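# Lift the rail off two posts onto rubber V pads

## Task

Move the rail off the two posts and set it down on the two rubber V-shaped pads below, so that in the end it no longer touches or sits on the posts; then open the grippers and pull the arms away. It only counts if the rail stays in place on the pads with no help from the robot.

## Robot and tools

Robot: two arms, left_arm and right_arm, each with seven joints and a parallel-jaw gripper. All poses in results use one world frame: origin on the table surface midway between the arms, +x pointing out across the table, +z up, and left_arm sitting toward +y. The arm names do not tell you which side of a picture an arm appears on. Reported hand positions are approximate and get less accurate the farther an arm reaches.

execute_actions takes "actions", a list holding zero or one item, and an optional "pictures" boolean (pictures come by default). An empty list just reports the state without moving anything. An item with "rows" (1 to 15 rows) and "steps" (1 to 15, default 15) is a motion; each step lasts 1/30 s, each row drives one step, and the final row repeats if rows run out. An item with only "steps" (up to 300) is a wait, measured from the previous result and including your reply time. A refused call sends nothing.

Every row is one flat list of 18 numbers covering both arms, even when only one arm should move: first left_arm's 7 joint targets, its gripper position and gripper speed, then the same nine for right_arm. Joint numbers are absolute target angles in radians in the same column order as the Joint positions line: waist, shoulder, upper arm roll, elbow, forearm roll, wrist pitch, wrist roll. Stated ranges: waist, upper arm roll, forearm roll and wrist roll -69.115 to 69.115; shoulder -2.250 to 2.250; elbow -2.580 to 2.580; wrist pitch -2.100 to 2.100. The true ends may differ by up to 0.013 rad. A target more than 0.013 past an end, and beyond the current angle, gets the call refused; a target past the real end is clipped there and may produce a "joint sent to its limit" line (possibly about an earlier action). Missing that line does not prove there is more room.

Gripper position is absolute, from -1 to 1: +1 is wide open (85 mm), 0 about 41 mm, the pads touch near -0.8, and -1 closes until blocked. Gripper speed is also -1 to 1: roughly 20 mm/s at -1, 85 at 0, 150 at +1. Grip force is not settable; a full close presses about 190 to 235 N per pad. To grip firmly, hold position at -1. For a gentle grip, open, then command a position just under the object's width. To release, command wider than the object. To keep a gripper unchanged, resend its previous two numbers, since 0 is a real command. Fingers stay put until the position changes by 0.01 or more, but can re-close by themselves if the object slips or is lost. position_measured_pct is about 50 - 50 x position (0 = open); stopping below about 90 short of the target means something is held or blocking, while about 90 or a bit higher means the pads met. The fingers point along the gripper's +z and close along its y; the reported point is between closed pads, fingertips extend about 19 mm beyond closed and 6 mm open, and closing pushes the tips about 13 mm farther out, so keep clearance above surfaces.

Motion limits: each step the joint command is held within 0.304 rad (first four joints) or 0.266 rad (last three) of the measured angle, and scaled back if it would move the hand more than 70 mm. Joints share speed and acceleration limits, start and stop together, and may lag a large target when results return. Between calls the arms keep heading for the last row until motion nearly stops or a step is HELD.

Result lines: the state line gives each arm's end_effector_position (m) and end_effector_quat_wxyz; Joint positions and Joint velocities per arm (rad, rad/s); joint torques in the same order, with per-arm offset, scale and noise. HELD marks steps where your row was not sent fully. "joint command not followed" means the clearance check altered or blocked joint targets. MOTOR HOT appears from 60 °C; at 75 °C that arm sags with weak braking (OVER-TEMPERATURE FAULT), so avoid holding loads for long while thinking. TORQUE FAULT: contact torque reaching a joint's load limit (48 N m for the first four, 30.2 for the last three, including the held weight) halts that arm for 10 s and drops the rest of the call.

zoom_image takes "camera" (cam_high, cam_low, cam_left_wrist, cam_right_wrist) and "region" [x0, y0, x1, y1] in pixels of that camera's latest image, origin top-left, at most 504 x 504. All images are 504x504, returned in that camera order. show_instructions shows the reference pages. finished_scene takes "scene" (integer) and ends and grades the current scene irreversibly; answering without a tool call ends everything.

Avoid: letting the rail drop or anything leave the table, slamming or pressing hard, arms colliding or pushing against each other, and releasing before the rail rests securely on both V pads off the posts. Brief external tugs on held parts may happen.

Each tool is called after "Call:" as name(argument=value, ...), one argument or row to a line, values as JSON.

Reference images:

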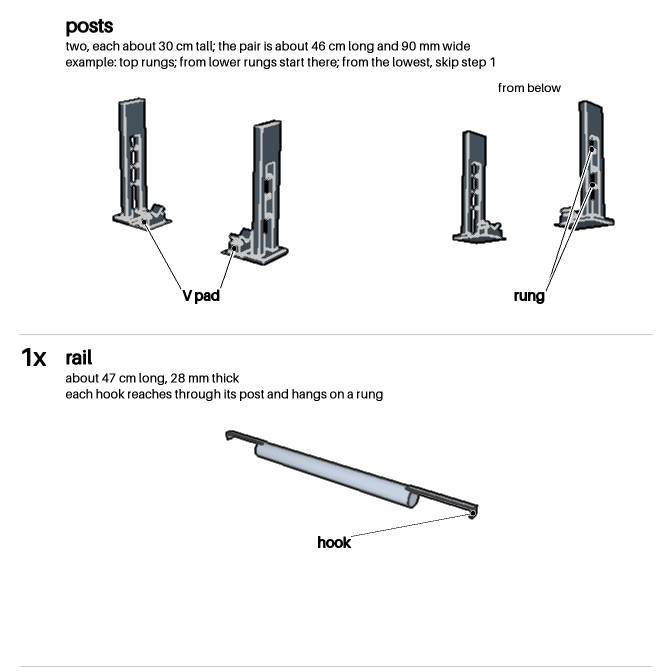

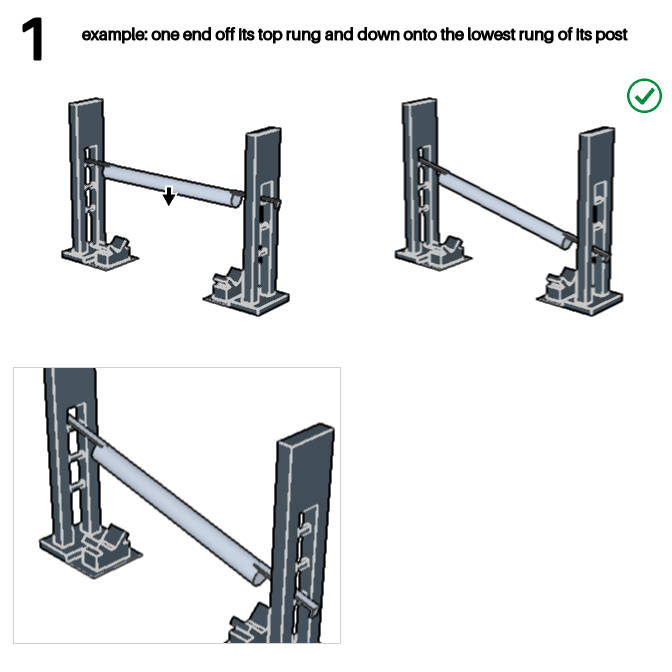

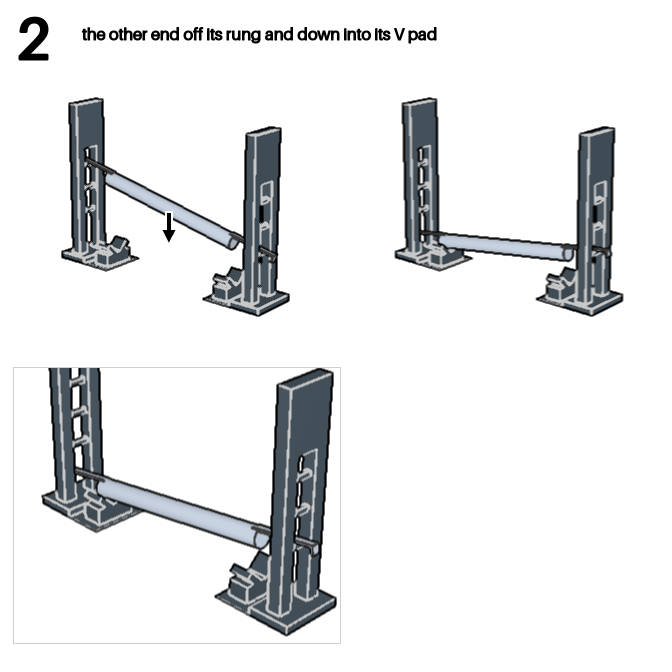

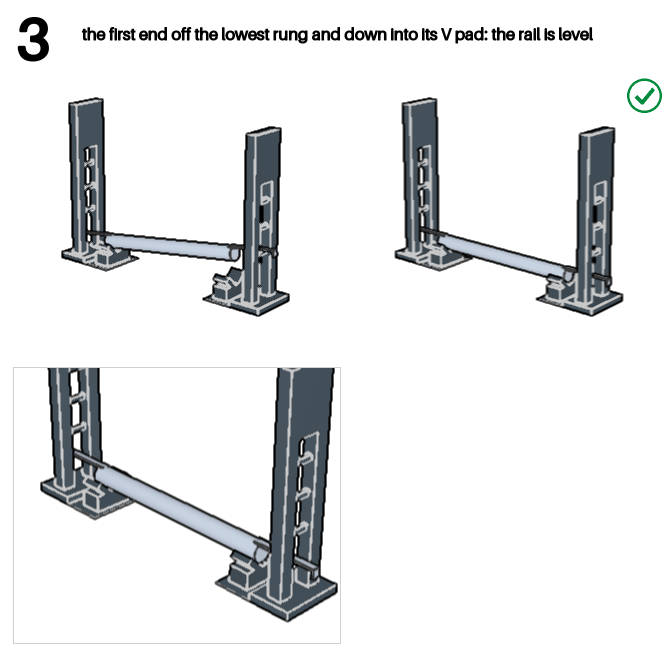

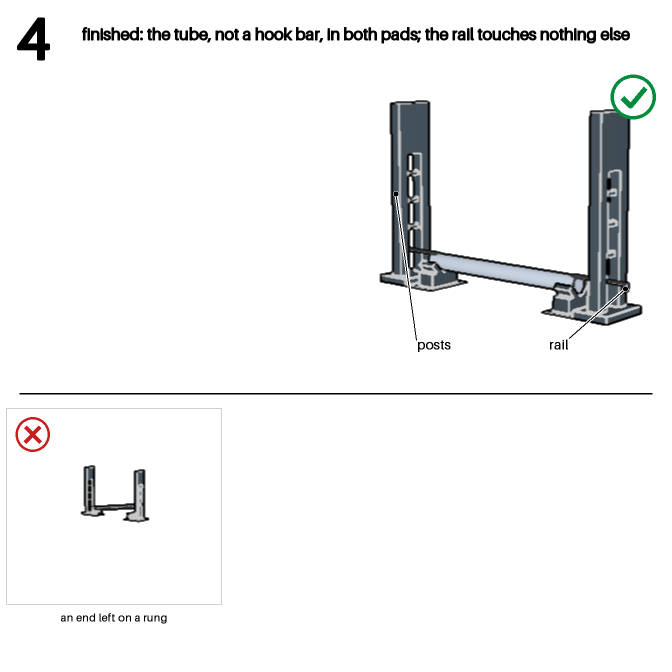

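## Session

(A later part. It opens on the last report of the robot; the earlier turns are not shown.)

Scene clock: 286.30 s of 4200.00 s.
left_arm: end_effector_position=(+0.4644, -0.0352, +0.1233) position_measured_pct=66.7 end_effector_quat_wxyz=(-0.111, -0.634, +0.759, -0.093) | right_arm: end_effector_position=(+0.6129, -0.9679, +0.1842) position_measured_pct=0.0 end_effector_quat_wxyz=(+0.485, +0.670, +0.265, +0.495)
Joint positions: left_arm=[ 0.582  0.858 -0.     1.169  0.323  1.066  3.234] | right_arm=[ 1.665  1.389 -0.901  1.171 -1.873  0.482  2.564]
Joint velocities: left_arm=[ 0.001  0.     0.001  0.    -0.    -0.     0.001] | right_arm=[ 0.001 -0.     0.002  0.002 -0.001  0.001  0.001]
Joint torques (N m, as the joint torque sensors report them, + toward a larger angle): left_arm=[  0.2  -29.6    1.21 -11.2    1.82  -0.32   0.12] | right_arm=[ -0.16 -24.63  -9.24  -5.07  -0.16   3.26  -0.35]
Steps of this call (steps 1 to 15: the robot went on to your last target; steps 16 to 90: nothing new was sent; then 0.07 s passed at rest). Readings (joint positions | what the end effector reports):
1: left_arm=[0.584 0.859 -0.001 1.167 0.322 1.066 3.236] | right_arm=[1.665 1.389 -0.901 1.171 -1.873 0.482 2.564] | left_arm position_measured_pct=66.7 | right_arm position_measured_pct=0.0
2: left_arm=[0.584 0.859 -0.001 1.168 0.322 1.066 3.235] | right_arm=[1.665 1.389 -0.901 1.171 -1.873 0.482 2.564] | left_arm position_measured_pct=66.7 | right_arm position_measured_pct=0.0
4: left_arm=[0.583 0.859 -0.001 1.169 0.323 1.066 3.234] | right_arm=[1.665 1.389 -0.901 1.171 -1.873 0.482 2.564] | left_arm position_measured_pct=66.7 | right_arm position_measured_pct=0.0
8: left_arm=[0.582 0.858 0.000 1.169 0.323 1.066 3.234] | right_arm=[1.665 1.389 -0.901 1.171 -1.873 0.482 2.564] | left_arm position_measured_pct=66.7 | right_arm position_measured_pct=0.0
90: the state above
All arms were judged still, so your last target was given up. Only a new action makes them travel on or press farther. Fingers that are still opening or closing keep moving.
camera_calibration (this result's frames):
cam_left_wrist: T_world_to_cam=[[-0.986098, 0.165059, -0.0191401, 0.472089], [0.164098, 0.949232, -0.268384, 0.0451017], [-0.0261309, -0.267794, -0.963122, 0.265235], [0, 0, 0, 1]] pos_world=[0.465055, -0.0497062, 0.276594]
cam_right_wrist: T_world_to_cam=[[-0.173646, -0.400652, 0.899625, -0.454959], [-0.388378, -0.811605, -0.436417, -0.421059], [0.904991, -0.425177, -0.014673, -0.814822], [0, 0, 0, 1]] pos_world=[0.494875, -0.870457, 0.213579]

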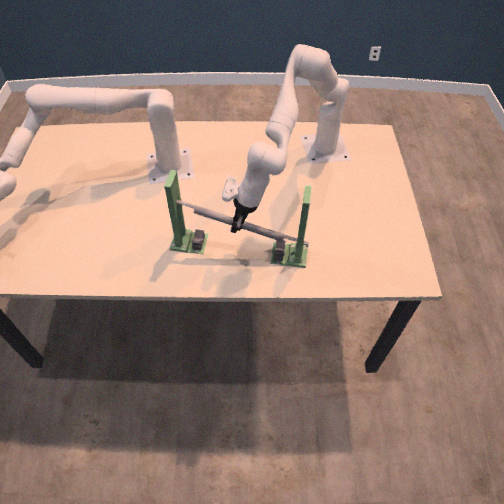

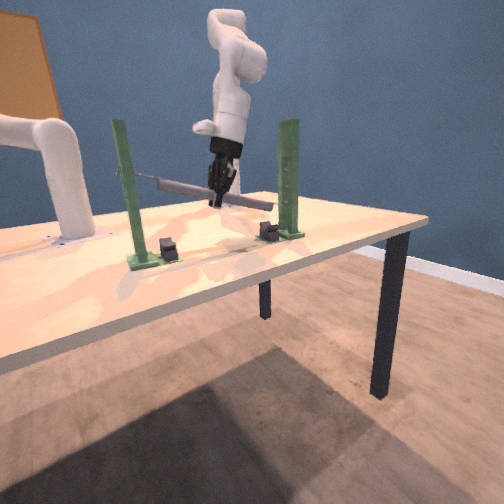

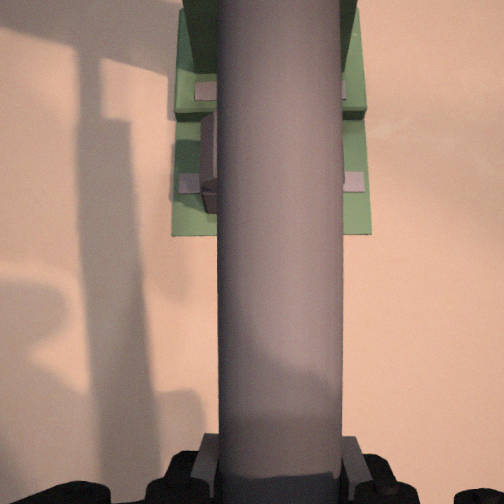

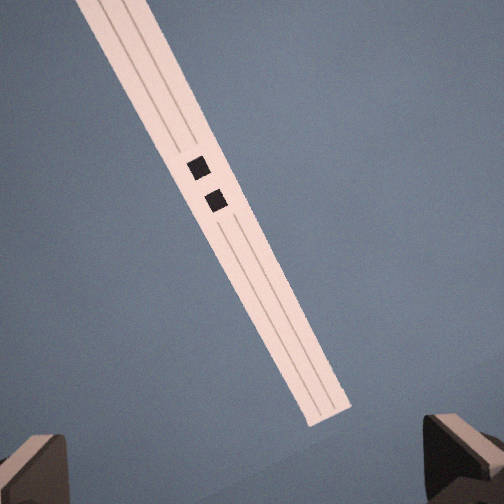

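Call:
execute_actions(
  actions=[
    {"rows": [[0.5708,0.8565,0,1.1793,0.3304,1.0606,3.2172,-1,-0.3,1.665,1.389,-0.901,1.171,-1.873,0.482,2.564,1,0],[0.5708,0.8565,0,1.1793,0.3304,1.0606,3.2172,-1,-0.3,1.665,1.389,-0.901,1.171,-1.873,0.482,2.564,1,0],[0.5708,0.8565,0,1.1793,0.3304,1.0606,3.2172,-1,-0.3,1.665,1.389,-0.901,1.171,-1.873,0.482,2.564,1,0],[0.5596,0.8551,0,1.1894,0.3377,1.0556,3.2004,-1,-0.3,1.665,1.389,-0.901,1.171,-1.873,0.482,2.564,1,0],[0.5596,0.8551,0,1.1894,0.3377,1.0556,3.2004,-1,-0.3,1.665,1.389,-0.901,1.171,-1.873,0.482,2.564,1,0],[0.5596,0.8551,0,1.1894,0.3377,1.0556,3.2004,-1,-0.3,1.665,1.389,-0.901,1.171,-1.873,0.482,2.564,1,0],[0.5484,0.8536,0,1.1996,0.3449,1.0505,3.1835,-1,-0.3,1.665,1.389,-0.901,1.171,-1.873,0.482,2.564,1,0],[0.5484,0.8536,0,1.1996,0.3449,1.0505,3.1835,-1,-0.3,1.665,1.389,-0.901,1.171,-1.873,0.482,2.564,1,0],[0.5484,0.8536,0,1.1996,0.3449,1.0505,3.1835,-1,-0.3,1.665,1.389,-0.901,1.171,-1.873,0.482,2.564,1,0],[0.5372,0.8522,0,1.2098,0.3522,1.0455,3.1667,-1,-0.3,1.665,1.389,-0.901,1.171,-1.873,0.482,2.564,1,0]], "steps": 15},
  ],
)

Call:
zoom_image(
  camera="cam_low",
  region=[240, 170, 320, 250],
)

Call:
zoom_image(
  camera="cam_high",
  region=[150, 170, 230, 240],
)

Scene clock: 311.60 s of 4200.00 s.
left_arm: end_effector_position=(+0.4685, -0.0140, +0.1169) position_measured_pct=66.7 end_effector_quat_wxyz=(-0.118, -0.633, +0.759, -0.098) | right_arm: end_effector_position=(+0.6129, -0.9679, +0.1842) position_measured_pct=0.0 end_effector_quat_wxyz=(+0.485, +0.670, +0.265, +0.495)
Joint positions: left_arm=[ 0.538  0.853 -0.001  1.209  0.351  1.046  3.168] | right_arm=[ 1.665  1.389 -0.901  1.171 -1.873  0.482  2.564]
Joint velocities: left_arm=[-0.014 -0.002  0.005  0.013  0.01  -0.005 -0.017] | right_arm=[-0.     0.    -0.001 -0.001 -0.002  0.    -0.   ]
Joint torques (N m, as the joint torque sensors report them, + toward a larger angle): left_arm=[  1.25 -29.69   1.94 -10.87   1.88  -0.14  -0.03] | right_arm=[ -0.4  -24.92  -9.28  -4.73   0.06   3.22  -0.21]
Steps of this call (steps 1 to 90: nothing new was sent; then 21.80 s passed at rest; steps 91 to 105: all 15 steps of this action). Readings (joint positions | what the end effector reports):
91: left_arm=[0.581 0.858 0.000 1.170 0.324 1.065 3.233] | right_arm=[1.665 1.389 -0.901 1.171 -1.873 0.482 2.564] | left_arm position_measured_pct=66.7 | right_arm position_measured_pct=0.0
92: left_arm=[0.577 0.857 0.001 1.173 0.327 1.064 3.228] | right_arm=[1.665 1.389 -0.901 1.171 -1.873 0.482 2.564] | left_arm position_measured_pct=66.7 | right_arm position_measured_pct=0.0
94: left_arm=[0.571 0.856 0.000 1.178 0.330 1.061 3.219] | right_arm=[1.665 1.389 -0.901 1.171 -1.873 0.482 2.564] | left_arm position_measured_pct=66.7 | right_arm position_measured_pct=0.0
98: left_arm=[0.556 0.854 0.000 1.192 0.340 1.054 3.196] | right_arm=[1.665 1.389 -0.901 1.171 -1.873 0.482 2.564] | left_arm position_measured_pct=66.7 | right_arm position_measured_pct=0.0
105: the state above
camera_calibration (this result's frames):
cam_left_wrist: T_world_to_cam=[[-0.986061, 0.165383, -0.0182029, 0.472415], [0.163656, 0.944366, -0.285289, 0.0246834], [-0.0299916, -0.284291, -0.958269, 0.265873], [0, 0, 0, 1]] pos_world=[0.469764, -0.0258541, 0.270419]
cam_right_wrist: T_world_to_cam=[[-0.173645, -0.400652, 0.899625, -0.454959], [-0.388379, -0.811605, -0.436417, -0.421059], [0.904991, -0.425177, -0.0146732, -0.814822], [0, 0, 0, 1]] pos_world=[0.494875, -0.870457, 0.213579]

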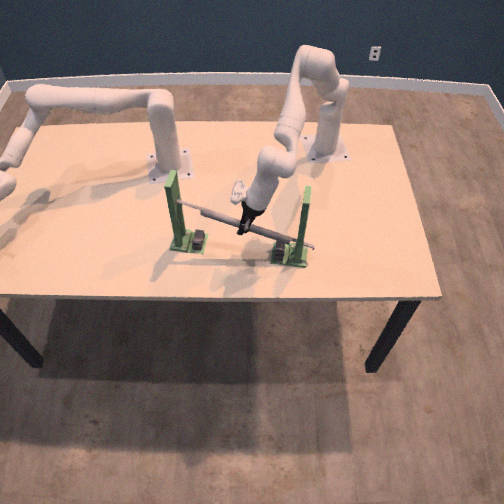

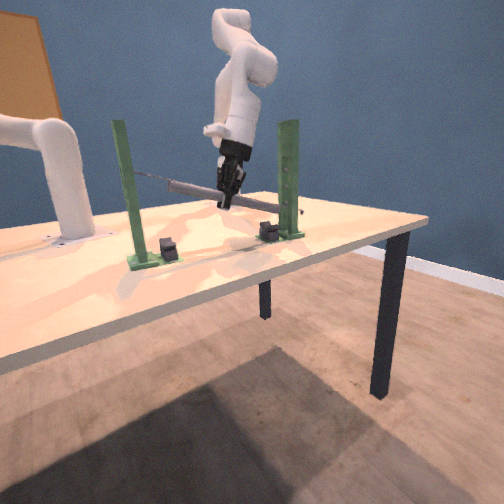

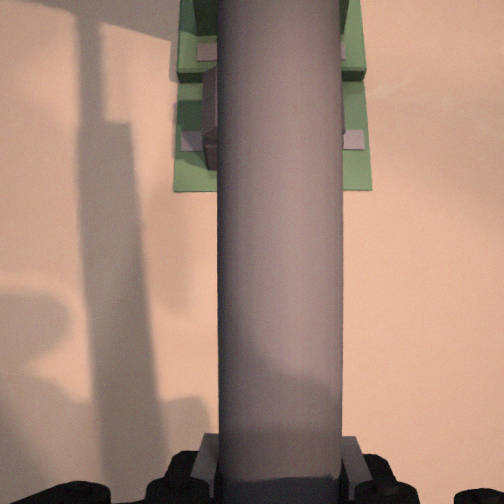

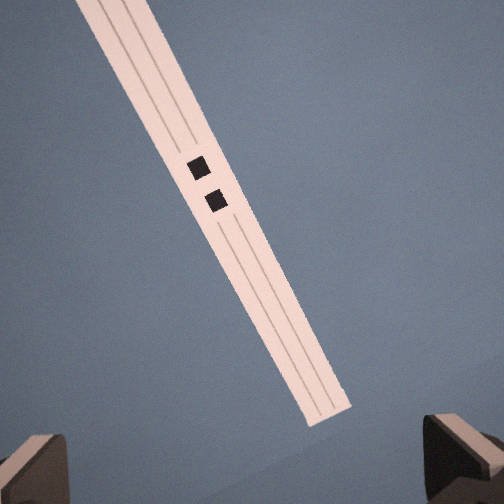

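Region (240, 170, 320, 250) of cam_low's 504x504 image, scaled by 6.300, with more detail than that image has.

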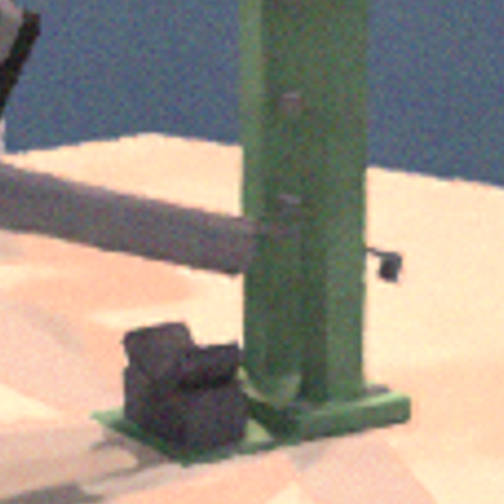

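Region (150, 170, 230, 240) of cam_high's 504x504 image, scaled by 6.300, with more detail than that image has; it fills the top 441 rows of this view, and the rest is white.

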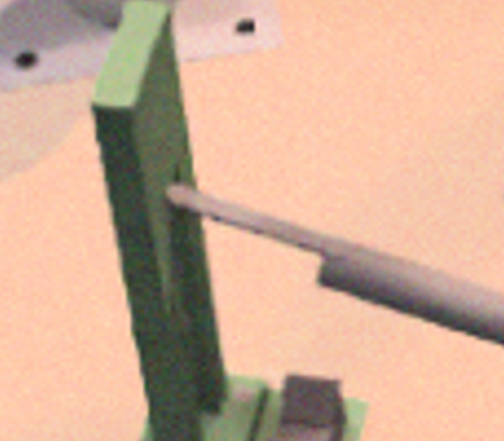

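Call:
execute_actions(
  actions=[
    {"rows": [[0.5273,0.8509,0,1.2188,0.3587,1.041,3.1517,-1,-0.3,1.665,1.389,-0.901,1.171,-1.873,0.482,2.564,1,0],[0.5273,0.8509,0,1.2188,0.3587,1.041,3.1517,-1,-0.3,1.665,1.389,-0.901,1.171,-1.873,0.482,2.564,1,0],[0.5273,0.8509,0,1.2188,0.3587,1.041,3.1517,-1,-0.3,1.665,1.389,-0.901,1.171,-1.873,0.482,2.564,1,0],[0.5173,0.8496,0,1.2279,0.3651,1.0366,3.1367,-1,-0.3,1.665,1.389,-0.901,1.171,-1.873,0.482,2.564,1,0],[0.5173,0.8496,0,1.2279,0.3651,1.0366,3.1367,-1,-0.3,1.665,1.389,-0.901,1.171,-1.873,0.482,2.564,1,0],[0.5173,0.8496,0,1.2279,0.3651,1.0366,3.1367,-1,-0.3,1.665,1.389,-0.901,1.171,-1.873,0.482,2.564,1,0],[0.5074,0.8483,0,1.2369,0.3716,1.0321,3.1217,-1,-0.3,1.665,1.389,-0.901,1.171,-1.873,0.482,2.564,1,0]], "steps": 13},
  ],
)

Call:
zoom_image(
  camera="cam_low",
  region=[240, 170, 320, 250],
)

Call:
zoom_image(
  camera="cam_high",
  region=[150, 170, 230, 240],
)

Call:
zoom_image(
  camera="cam_low",
  region=[105, 140, 185, 220],
)

Scene clock: 318.27 s of 4200.00 s.
left_arm: end_effector_position=(+0.4707, +0.0002, +0.1130) position_measured_pct=66.7 end_effector_quat_wxyz=(-0.123, -0.633, +0.758, -0.102) | right_arm: end_effector_position=(+0.6129, -0.9679, +0.1842) position_measured_pct=0.0 end_effector_quat_wxyz=(+0.485, +0.670, +0.265, +0.495)
Joint positions: left_arm=[ 0.508  0.849 -0.     1.237  0.371  1.032  3.122] | right_arm=[ 1.665  1.389 -0.901  1.171 -1.873  0.482  2.564]
Joint velocities: left_arm=[-0.006 -0.002  0.006  0.006  0.011 -0.001 -0.008] | right_arm=[ 0.001  0.    -0.001  0.001  0.     0.002  0.002]
Joint torques (N m, as the joint torque sensors report them, + toward a larger angle): left_arm=[  0.26 -29.15   1.36 -10.76   1.91  -0.4    0.31] | right_arm=[ -0.04 -24.7   -9.37  -4.96  -0.08   3.27  -0.42]
Steps of this call (steps 1 to 15: the robot went on to your last target; steps 16 to 90: nothing new was sent; then 3.23 s passed at rest; steps 91 to 103: all 13 steps of this action). Readings (joint positions | what the end effector reports):
91: left_arm=[0.536 0.852 0.000 1.211 0.353 1.045 3.166] | right_arm=[1.665 1.389 -0.901 1.171 -1.873 0.482 2.564] | left_arm position_measured_pct=66.7 | right_arm position_measured_pct=0.0
92: left_arm=[0.533 0.851 0.001 1.214 0.356 1.044 3.161] | right_arm=[1.665 1.389 -0.901 1.171 -1.873 0.482 2.564] | left_arm position_measured_pct=66.7 | right_arm position_measured_pct=0.0
94: left_arm=[0.528 0.851 0.000 1.218 0.358 1.041 3.153] | right_arm=[1.665 1.389 -0.901 1.171 -1.873 0.482 2.564] | left_arm position_measured_pct=66.7 | right_arm position_measured_pct=0.0
98: left_arm=[0.514 0.849 0.000 1.230 0.367 1.035 3.133] | right_arm=[1.665 1.389 -0.901 1.171 -1.873 0.482 2.564] | left_arm position_measured_pct=66.7 | right_arm position_measured_pct=0.0
103: the state above
camera_calibration (this result's frames):
cam_left_wrist: T_world_to_cam=[[-0.986187, 0.164573, -0.0187245, 0.472314], [0.16263, 0.940656, -0.297854, 0.0117144], [-0.0314054, -0.296785, -0.954428, 0.266463], [0, 0, 0, 1]] pos_world=[0.472253, -0.00966715, 0.266653]
cam_right_wrist: T_world_to_cam=[[-0.173646, -0.400652, 0.899625, -0.454959], [-0.388378, -0.811605, -0.436417, -0.421059], [0.904991, -0.425177, -0.0146729, -0.814822], [0, 0, 0, 1]] pos_world=[0.494875, -0.870457, 0.213579]

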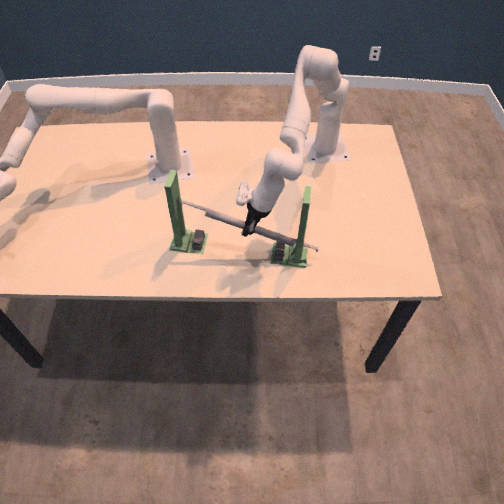

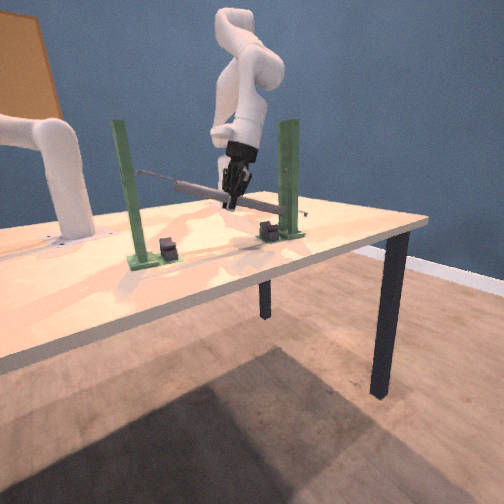

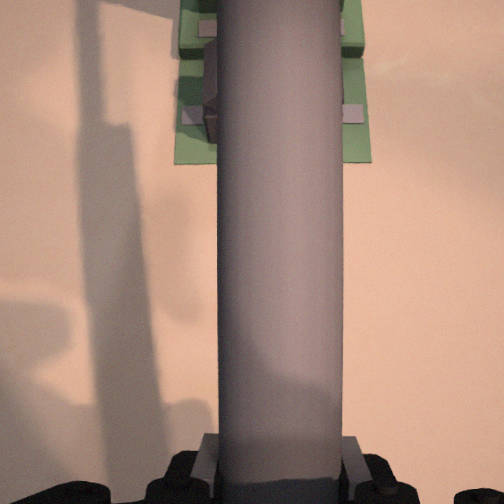

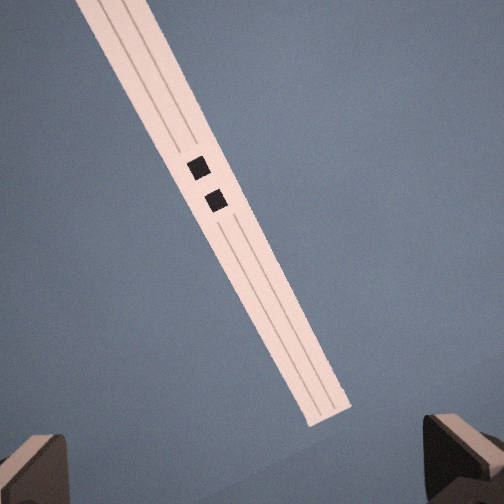

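Region (240, 170, 320, 250) of cam_low's 504x504 image, scaled by 6.300, with more detail than that image has.

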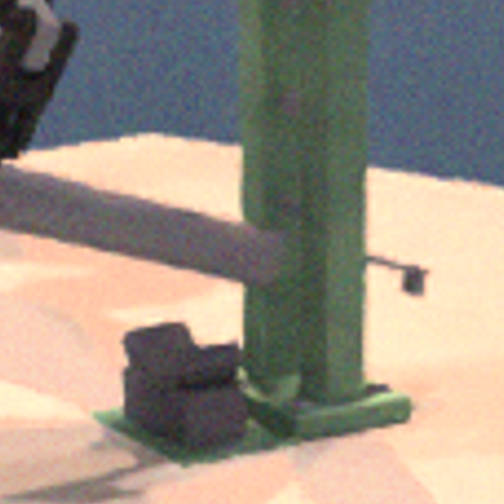

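Region (150, 170, 230, 240) of cam_high's 504x504 image, scaled by 6.300, with more detail than that image has; it fills the top 441 rows of this view, and the rest is white.

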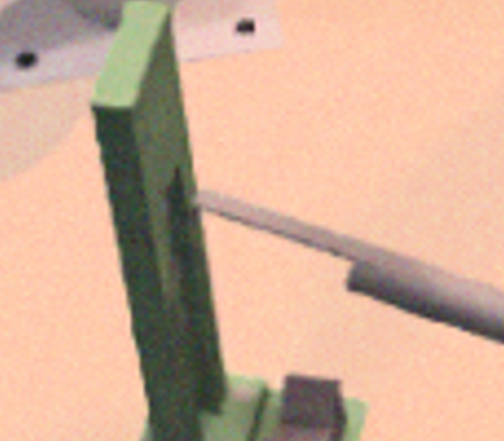

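Region (105, 140, 185, 220) of cam_low's 504x504 image, scaled by 6.300, with more detail than that image has.

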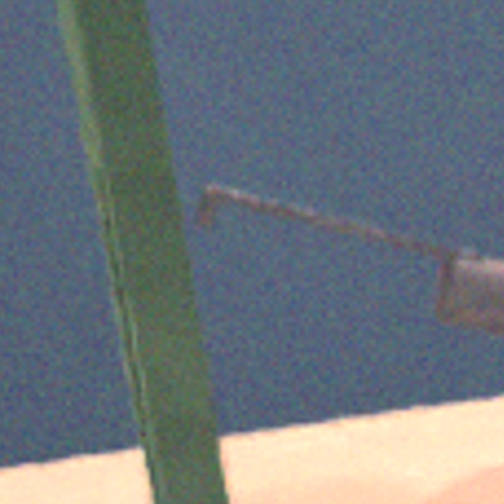

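Call:
execute_actions(
  actions=[
    {"rows": [[0.5234,0.8574,0,1.2281,0.333,1.0303,3.1573,-1,-0.3,1.665,1.389,-0.901,1.171,-1.873,0.482,2.564,1,0],[0.5234,0.8574,0,1.2281,0.333,1.0303,3.1573,-1,-0.3,1.665,1.389,-0.901,1.171,-1.873,0.482,2.564,1,0],[0.5234,0.8574,0,1.2281,0.333,1.0303,3.1573,-1,-0.3,1.665,1.389,-0.901,1.171,-1.873,0.482,2.564,1,0],[0.5394,0.8665,0,1.2193,0.2944,1.0285,3.1928,-1,-0.3,1.665,1.389,-0.901,1.171,-1.873,0.482,2.564,1,0],[0.5394,0.8665,0,1.2193,0.2944,1.0285,3.1928,-1,-0.3,1.665,1.389,-0.901,1.171,-1.873,0.482,2.564,1,0],[0.5394,0.8665,0,1.2193,0.2944,1.0285,3.1928,-1,-0.3,1.665,1.389,-0.901,1.171,-1.873,0.482,2.564,1,0],[0.5555,0.8756,0,1.2106,0.2557,1.0266,3.2284,-1,-0.3,1.665,1.389,-0.901,1.171,-1.873,0.482,2.564,1,0],[0.5555,0.8756,0,1.2106,0.2557,1.0266,3.2284,-1,-0.3,1.665,1.389,-0.901,1.171,-1.873,0.482,2.564,1,0],[0.5555,0.8756,0,1.2106,0.2557,1.0266,3.2284,-1,-0.3,1.665,1.389,-0.901,1.171,-1.873,0.482,2.564,1,0],[0.5715,0.8847,0,1.2018,0.2171,1.0248,3.2639,-1,-0.3,1.665,1.389,-0.901,1.171,-1.873,0.482,2.564,1,0],[0.5715,0.8847,0,1.2018,0.2171,1.0248,3.2639,-1,-0.3,1.665,1.389,-0.901,1.171,-1.873,0.482,2.564,1,0],[0.5715,0.8847,0,1.2018,0.2171,1.0248,3.2639,-1,-0.3,1.665,1.389,-0.901,1.171,-1.873,0.482,2.564,1,0],[0.5875,0.8938,0,1.193,0.1785,1.023,3.2995,-1,-0.3,1.665,1.389,-0.901,1.171,-1.873,0.482,2.564,1,0]], "steps": 15},
  ],
  pictures=false,
)

Call:
execute_actions(
  actions=[
    {"steps": 8},
  ],
)

Call:
zoom_image(
  camera="cam_low",
  region=[240, 170, 320, 250],
)

Call:
zoom_image(
  camera="cam_high",
  region=[150, 180, 230, 260],
)

Call:
zoom_image(
  camera="cam_low",
  region=[105, 170, 195, 280],
)

Scene clock: 348.73 s of 4200.00 s.
left_arm: end_effector_position=(+0.4705, +0.0013, +0.0882) position_measured_pct=66.7 end_effector_quat_wxyz=(-0.067, -0.639, +0.764, -0.055) | right_arm: end_effector_position=(+0.6129, -0.9679, +0.1842) position_measured_pct=0.0 end_effector_quat_wxyz=(+0.485, +0.670, +0.265, +0.495)
Joint positions: left_arm=[0.58  0.889 0.    1.197 0.198 1.024 3.282] | right_arm=[ 1.665  1.389 -0.901  1.171 -1.873  0.482  2.564]
Joint velocities: left_arm=[ 0.13   0.077  0.016 -0.069 -0.342 -0.019  0.323] | right_arm=[ 0.     0.    -0.    -0.001  0.    -0.     0.   ]
Joint torques (N m, as the joint torque sensors report them, + toward a larger angle): left_arm=[ -1.51 -30.93   0.3  -10.57   1.18  -0.14   0.16] | right_arm=[ -0.06 -24.59  -9.27  -5.22   0.08   3.21  -0.61]
Steps of this call (steps 1 to 15: the robot went on to your last target; steps 16 to 90: nothing new was sent; then 26.97 s passed at rest; steps 91 to 105: all 15 steps of this action). Readings (joint positions | what the end effector reports):
91: left_arm=[0.509 0.849 -0.000 1.236 0.370 1.032 3.123] | right_arm=[1.665 1.389 -0.901 1.171 -1.873 0.482 2.564] | left_arm position_measured_pct=66.7 | right_arm position_measured_pct=0.0
92: left_arm=[0.513 0.851 -0.001 1.233 0.361 1.032 3.131] | right_arm=[1.665 1.389 -0.901 1.171 -1.873 0.482 2.564] | left_arm position_measured_pct=66.7 | right_arm position_measured_pct=0.0
94: left_arm=[0.522 0.856 0.000 1.229 0.339 1.031 3.152] | right_arm=[1.665 1.389 -0.901 1.171 -1.873 0.482 2.564] | left_arm position_measured_pct=66.7 | right_arm position_measured_pct=0.0
98: left_arm=[0.543 0.868 -0.000 1.218 0.288 1.028 3.199] | right_arm=[1.665 1.389 -0.901 1.171 -1.873 0.482 2.564] | left_arm position_measured_pct=66.7 | right_arm position_measured_pct=0.0
105: the state above

Scene clock: 349.00 s of 4200.00 s.
left_arm: end_effector_position=(+0.4711, +0.0016, +0.0860) position_measured_pct=66.7 end_effector_quat_wxyz=(-0.060, -0.639, +0.765, -0.050) | right_arm: end_effector_position=(+0.6129, -0.9679, +0.1842) position_measured_pct=0.0 end_effector_quat_wxyz=(+0.485, +0.670, +0.265, +0.495)
Joint positions: left_arm=[ 0.587  0.894 -0.     1.193  0.179  1.023  3.299] | right_arm=[ 1.665  1.389 -0.901  1.171 -1.873  0.482  2.564]
Joint velocities: left_arm=[ 0.006  0.002  0.002 -0.001 -0.001  0.003  0.002] | right_arm=[-0.001 -0.     0.001 -0.     0.001  0.001 -0.   ]
Joint torques (N m, as the joint torque sensors report them, + toward a larger angle): left_arm=[  0.29 -29.74   0.81 -10.63   1.09  -0.44   0.2 ] | right_arm=[ -0.36 -24.55  -9.06  -4.91  -0.05   3.07  -0.43]
Steps of this call (steps 1 to 8: the robot went on to your last target). Readings (joint positions | what the end effector reports):
1: left_arm=[0.583 0.891 0.000 1.196 0.188 1.023 3.291] | right_arm=[1.665 1.389 -0.901 1.171 -1.873 0.482 2.564] | left_arm position_measured_pct=66.7 | right_arm position_measured_pct=0.0
2: left_arm=[0.584 0.892 0.001 1.195 0.183 1.023 3.296] | right_arm=[1.665 1.389 -0.901 1.171 -1.873 0.482 2.564] | left_arm position_measured_pct=66.7 | right_arm position_measured_pct=0.0
4: left_arm=[0.586 0.893 0.000 1.194 0.180 1.023 3.299] | right_arm=[1.665 1.389 -0.901 1.171 -1.873 0.482 2.564] | left_arm position_measured_pct=66.7 | right_arm position_measured_pct=0.0
8: the state above
camera_calibration (this result's frames):
cam_left_wrist: T_world_to_cam=[[-0.98574, 0.166977, -0.0208755, 0.471887], [0.168255, 0.976018, -0.138128, -0.0140791], [-0.0026893, -0.13967, -0.990194, 0.230422], [0, 0, 0, 1]] pos_world=[0.468146, -0.0328695, 0.236068]
cam_right_wrist: T_world_to_cam=[[-0.173645, -0.400652, 0.899625, -0.454959], [-0.388378, -0.811605, -0.436417, -0.421059], [0.904991, -0.425177, -0.0146731, -0.814822], [0, 0, 0, 1]] pos_world=[0.494875, -0.870457, 0.213579]

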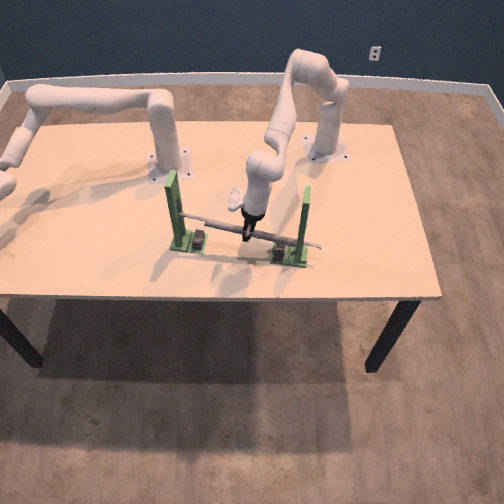

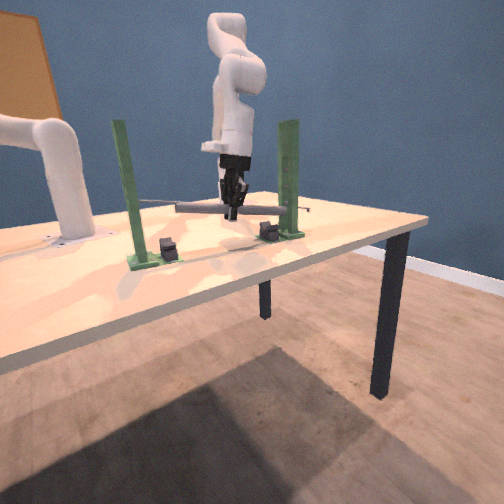

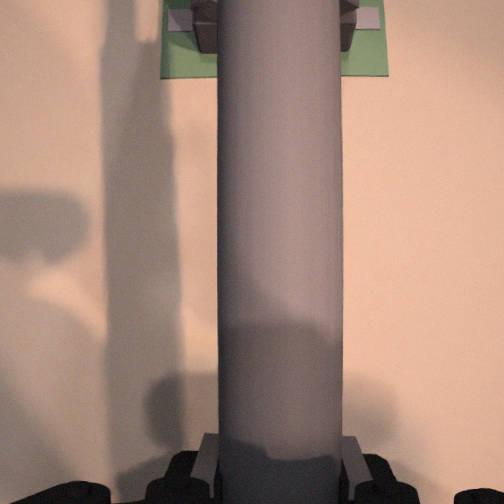

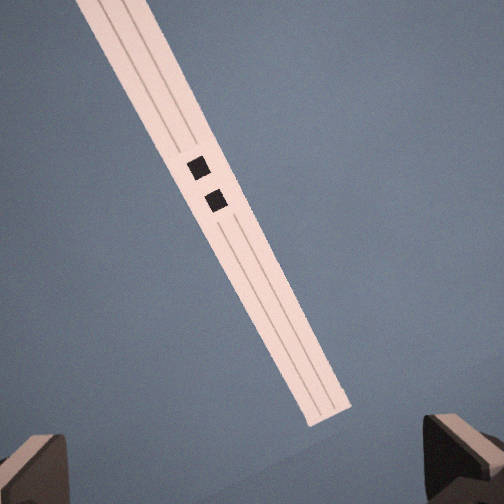

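Region (240, 170, 320, 250) of cam_low's 504x504 image, scaled by 6.300, with more detail than that image has.

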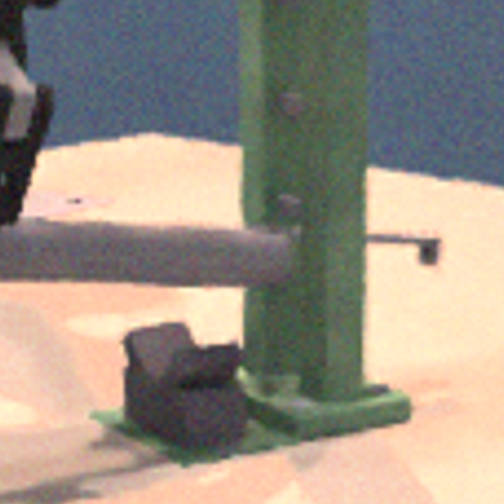

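Region (150, 180, 230, 260) of cam_high's 504x504 image, scaled by 6.300, with more detail than that image has.

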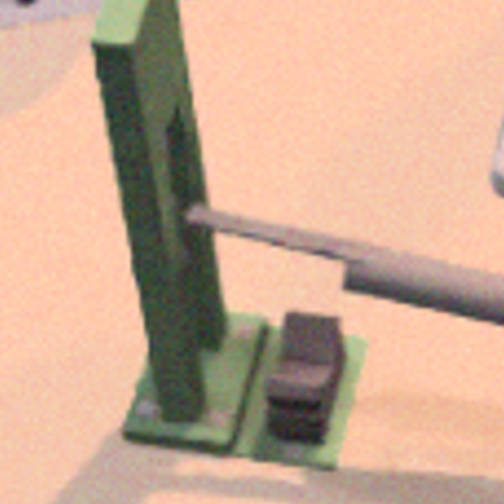

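Region (105, 170, 195, 280) of cam_low's 504x504 image, scaled by 4.582, with more detail than that image has; it fills the left 412 columns of this view, and the rest is white.

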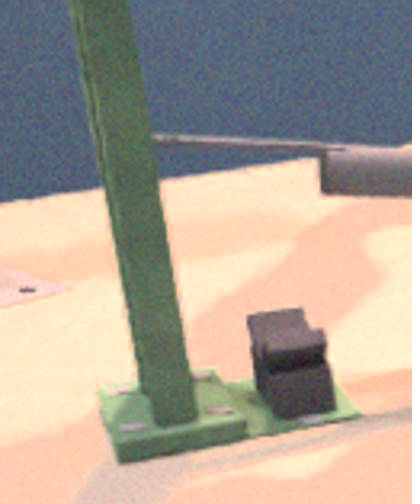

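Call:
execute_actions(
  actions=[
    {"rows": [[0.5969,0.9016,0,1.1856,0.1562,1.0266,3.3202,-1,-0.3,1.665,1.389,-0.901,1.171,-1.873,0.482,2.564,1,0],[0.5969,0.9016,0,1.1856,0.1562,1.0266,3.3202,-1,-0.3,1.665,1.389,-0.901,1.171,-1.873,0.482,2.564,1,0],[0.5969,0.9016,0,1.1856,0.1562,1.0266,3.3202,-1,-0.3,1.665,1.389,-0.901,1.171,-1.873,0.482,2.564,1,0],[0.6063,0.9094,0,1.1781,0.1339,1.0302,3.341,-1,-0.3,1.665,1.389,-0.901,1.171,-1.873,0.482,2.564,1,0],[0.6063,0.9094,0,1.1781,0.1339,1.0302,3.341,-1,-0.3,1.665,1.389,-0.901,1.171,-1.873,0.482,2.564,1,0],[0.6063,0.9094,0,1.1781,0.1339,1.0302,3.341,-1,-0.3,1.665,1.389,-0.901,1.171,-1.873,0.482,2.564,1,0],[0.6157,0.9172,0,1.1707,0.1116,1.0338,3.3617,-1,-0.3,1.665,1.389,-0.901,1.171,-1.873,0.482,2.564,1,0],[0.6157,0.9172,0,1.1707,0.1116,1.0338,3.3617,-1,-0.3,1.665,1.389,-0.901,1.171,-1.873,0.482,2.564,1,0],[0.6157,0.9172,0,1.1707,0.1116,1.0338,3.3617,-1,-0.3,1.665,1.389,-0.901,1.171,-1.873,0.482,2.564,1,0],[0.6251,0.925,0,1.1633,0.0893,1.0375,3.3824,-1,-0.3,1.665,1.389,-0.901,1.171,-1.873,0.482,2.564,1,0],[0.6251,0.925,0,1.1633,0.0893,1.0375,3.3824,-1,-0.3,1.665,1.389,-0.901,1.171,-1.873,0.482,2.564,1,0],[0.6251,0.925,0,1.1633,0.0893,1.0375,3.3824,-1,-0.3,1.665,1.389,-0.901,1.171,-1.873,0.482,2.564,1,0],[0.6344,0.9328,0,1.1558,0.0669,1.0411,3.4031,-1,-0.3,1.665,1.389,-0.901,1.171,-1.873,0.482,2.564,1,0]], "steps": 15},
  ],
  pictures=false,
)

Call:
execute_actions(
  actions=[
    {"rows": [[0.6438,0.9406,0,1.1484,0.0446,1.0447,3.4239,-1,-0.3,1.665,1.389,-0.901,1.171,-1.873,0.482,2.564,1,0],[0.6438,0.9406,0,1.1484,0.0446,1.0447,3.4239,-1,-0.3,1.665,1.389,-0.901,1.171,-1.873,0.482,2.564,1,0],[0.6438,0.9406,0,1.1484,0.0446,1.0447,3.4239,-1,-0.3,1.665,1.389,-0.901,1.171,-1.873,0.482,2.564,1,0],[0.6532,0.9484,0,1.1409,0.0223,1.0483,3.4446,-1,-0.3,1.665,1.389,-0.901,1.171,-1.873,0.482,2.564,1,0],[0.6532,0.9484,0,1.1409,0.0223,1.0483,3.4446,-1,-0.3,1.665,1.389,-0.901,1.171,-1.873,0.482,2.564,1,0],[0.6532,0.9484,0,1.1409,0.0223,1.0483,3.4446,-1,-0.3,1.665,1.389,-0.901,1.171,-1.873,0.482,2.564,1,0],[0.6626,0.9562,0,1.1335,0,1.0519,3.4653,-1,-0.3,1.665,1.389,-0.901,1.171,-1.873,0.482,2.564,1,0]], "steps": 14},
  ],
)

Call:
zoom_image(
  camera="cam_low",
  region=[240, 170, 320, 250],
)

Call:
zoom_image(
  camera="cam_high",
  region=[150, 180, 230, 260],
)

Call:
zoom_image(
  camera="cam_low",
  region=[105, 170, 195, 280],
)

Scene clock: 365.07 s of 4200.00 s.
left_arm: end_effector_position=(+0.4702, +0.0020, +0.0704) position_measured_pct=66.7 end_effector_quat_wxyz=(-0.027, -0.641, +0.767, -0.020) | right_arm: end_effector_position=(+0.6129, -0.9679, +0.1842) position_measured_pct=0.0 end_effector_quat_wxyz=(+0.485, +0.670, +0.265, +0.495)
Joint positions: left_arm=[0.63  0.93  0.    1.159 0.076 1.04  3.395] | right_arm=[ 1.665  1.389 -0.901  1.171 -1.873  0.482  2.564]
Joint velocities: left_arm=[ 0.063  0.057  0.015 -0.048 -0.175  0.024  0.171] | right_arm=[-0.001  0.001  0.    -0.002 -0.    -0.    -0.001]
Joint torques (N m, as the joint torque sensors report them, + toward a larger angle): left_arm=[ -1.02 -31.63  -0.15 -10.98   0.39  -0.23   0.43] | right_arm=[ -0.28 -24.78  -8.99  -5.08   0.02   3.33  -0.26]
Steps of this call (steps 1 to 30: the robot went on to your last target; steps 31 to 90: nothing new was sent; then 12.57 s passed at rest; steps 91 to 105: all 15 steps of this action). Readings (joint positions | what the end effector reports):
91: left_arm=[0.589 0.895 -0.000 1.192 0.177 1.023 3.301] | right_arm=[1.665 1.389 -0.901 1.171 -1.873 0.482 2.564] | left_arm position_measured_pct=66.7 | right_arm position_measured_pct=0.0
92: left_arm=[0.592 0.897 -0.001 1.189 0.170 1.024 3.307] | right_arm=[1.665 1.389 -0.901 1.171 -1.873 0.482 2.564] | left_arm position_measured_pct=66.7 | right_arm position_measured_pct=0.0
94: left_arm=[0.597 0.901 0.000 1.186 0.158 1.026 3.318] | right_arm=[1.665 1.389 -0.901 1.171 -1.873 0.482 2.564] | left_arm position_measured_pct=66.7 | right_arm position_measured_pct=0.0
98: left_arm=[0.609 0.912 -0.000 1.176 0.128 1.031 3.346] | right_arm=[1.665 1.389 -0.901 1.171 -1.873 0.482 2.564] | left_arm position_measured_pct=66.7 | right_arm position_measured_pct=0.0
105: the state above

Scene clock: 365.53 s of 4200.00 s.
left_arm: end_effector_position=(+0.4712, +0.0026, +0.0605) position_measured_pct=66.7 end_effector_quat_wxyz=(-0.000, -0.641, +0.767, -0.000) | right_arm: end_effector_position=(+0.6129, -0.9679, +0.1842) position_measured_pct=0.0 end_effector_quat_wxyz=(+0.485, +0.670, +0.265, +0.495)
Joint positions: left_arm=[0.662 0.956 0.    1.134 0.    1.052 3.465] | right_arm=[ 1.665  1.389 -0.901  1.171 -1.873  0.482  2.564]
Joint velocities: left_arm=[ 0.006  0.005 -0.004 -0.005 -0.008  0.001  0.005] | right_arm=[ 0.    -0.    -0.    -0.002 -0.    -0.001  0.001]
Joint torques (N m, as the joint torque sensors report them, + toward a larger angle): left_arm=[  0.3  -30.51   0.06 -10.33   0.4   -0.22   0.31] | right_arm=[  0.16 -24.8   -9.15  -4.9   -0.12   3.31  -0.46]
Steps of this call (steps 1 to 14: all 14 steps of this action). Readings (joint positions | what the end effector reports):
1: left_arm=[0.633 0.932 0.000 1.157 0.070 1.041 3.400] | right_arm=[1.665 1.389 -0.901 1.171 -1.873 0.482 2.564] | left_arm position_measured_pct=66.7 | right_arm position_measured_pct=0.0
2: left_arm=[0.637 0.935 -0.000 1.154 0.061 1.042 3.408] | right_arm=[1.665 1.389 -0.901 1.171 -1.873 0.482 2.564] | left_arm position_measured_pct=66.7 | right_arm position_measured_pct=0.0
4: left_arm=[0.643 0.940 0.000 1.150 0.048 1.044 3.421] | right_arm=[1.665 1.389 -0.901 1.171 -1.873 0.482 2.564] | left_arm position_measured_pct=66.7 | right_arm position_measured_pct=0.0
8: left_arm=[0.656 0.950 -0.000 1.139 0.017 1.049 3.450] | right_arm=[1.665 1.389 -0.901 1.171 -1.873 0.482 2.564] | left_arm position_measured_pct=66.7 | right_arm position_measured_pct=0.0
14: the state above
camera_calibration (this result's frames):
cam_left_wrist: T_world_to_cam=[[-0.985138, 0.170314, -0.022264, 0.471131], [0.169927, 0.985287, 0.0182667, -0.0289222], [0.0250475, 0.014212, -0.999585, 0.192391], [0, 0, 0, 1]] pos_world=[0.464225, -0.054478, 0.203328]
cam_right_wrist: T_world_to_cam=[[-0.173646, -0.400652, 0.899625, -0.454959], [-0.388378, -0.811605, -0.436417, -0.421058], [0.904991, -0.425177, -0.0146731, -0.814822], [0, 0, 0, 1]] pos_world=[0.494875, -0.870457, 0.213579]

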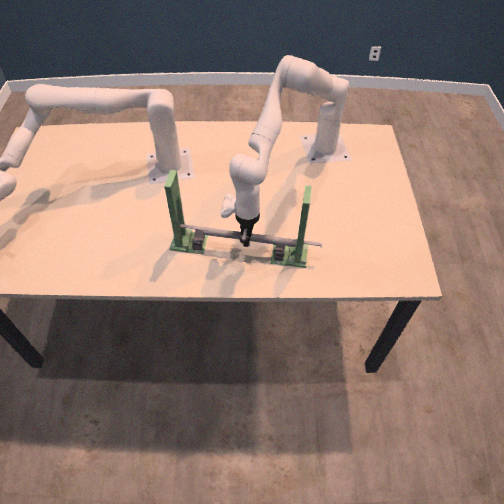

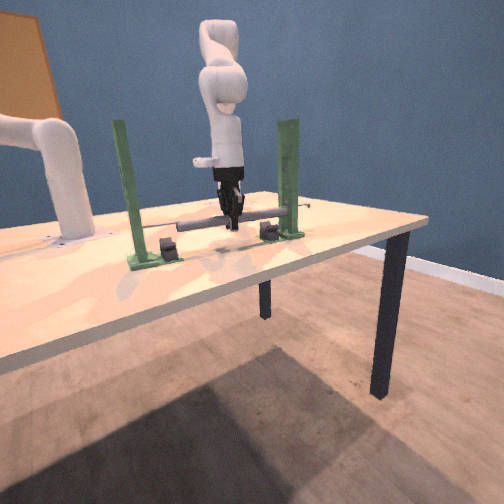

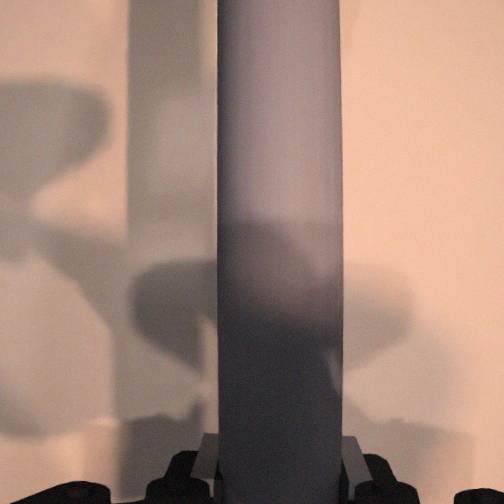

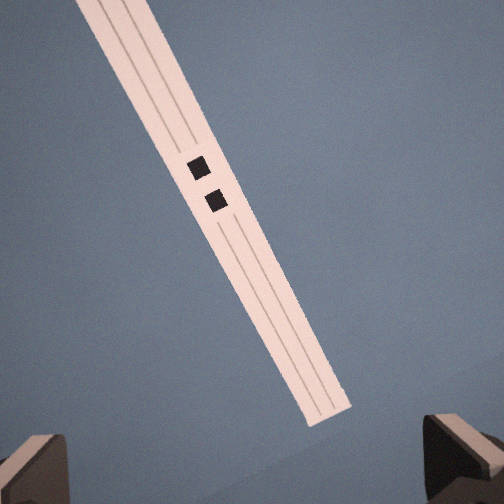

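Region (240, 170, 320, 250) of cam_low's 504x504 image, scaled by 6.300, with more detail than that image has.

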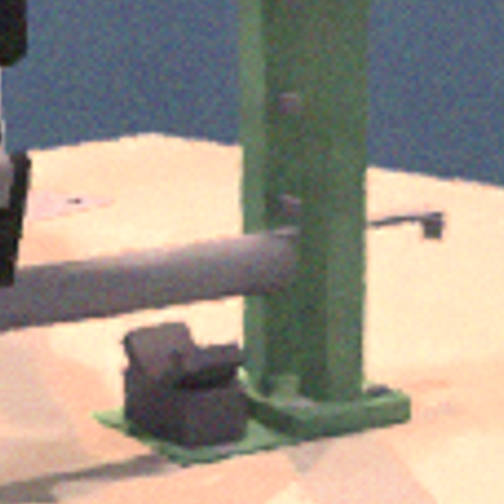

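Region (150, 180, 230, 260) of cam_high's 504x504 image, scaled by 6.300, with more detail than that image has.

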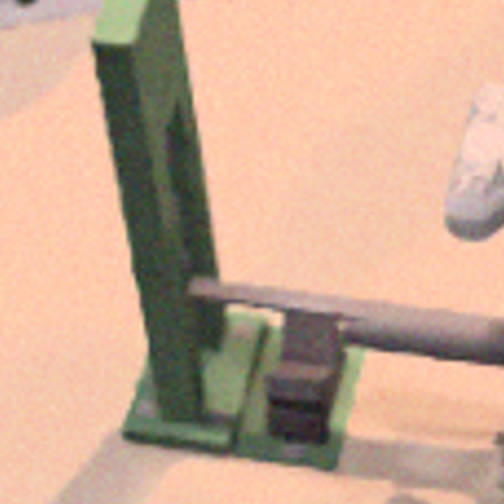

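Region (105, 170, 195, 280) of cam_low's 504x504 image, scaled by 4.582, with more detail than that image has; it fills the left 412 columns of this view, and the rest is white.

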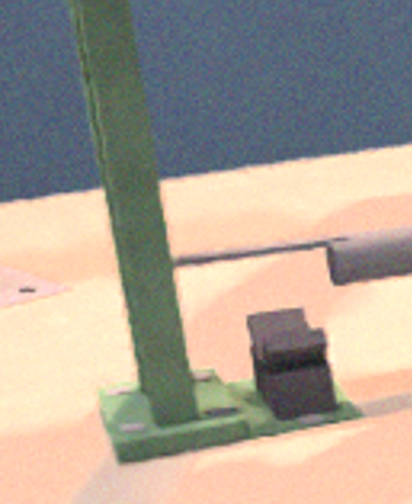

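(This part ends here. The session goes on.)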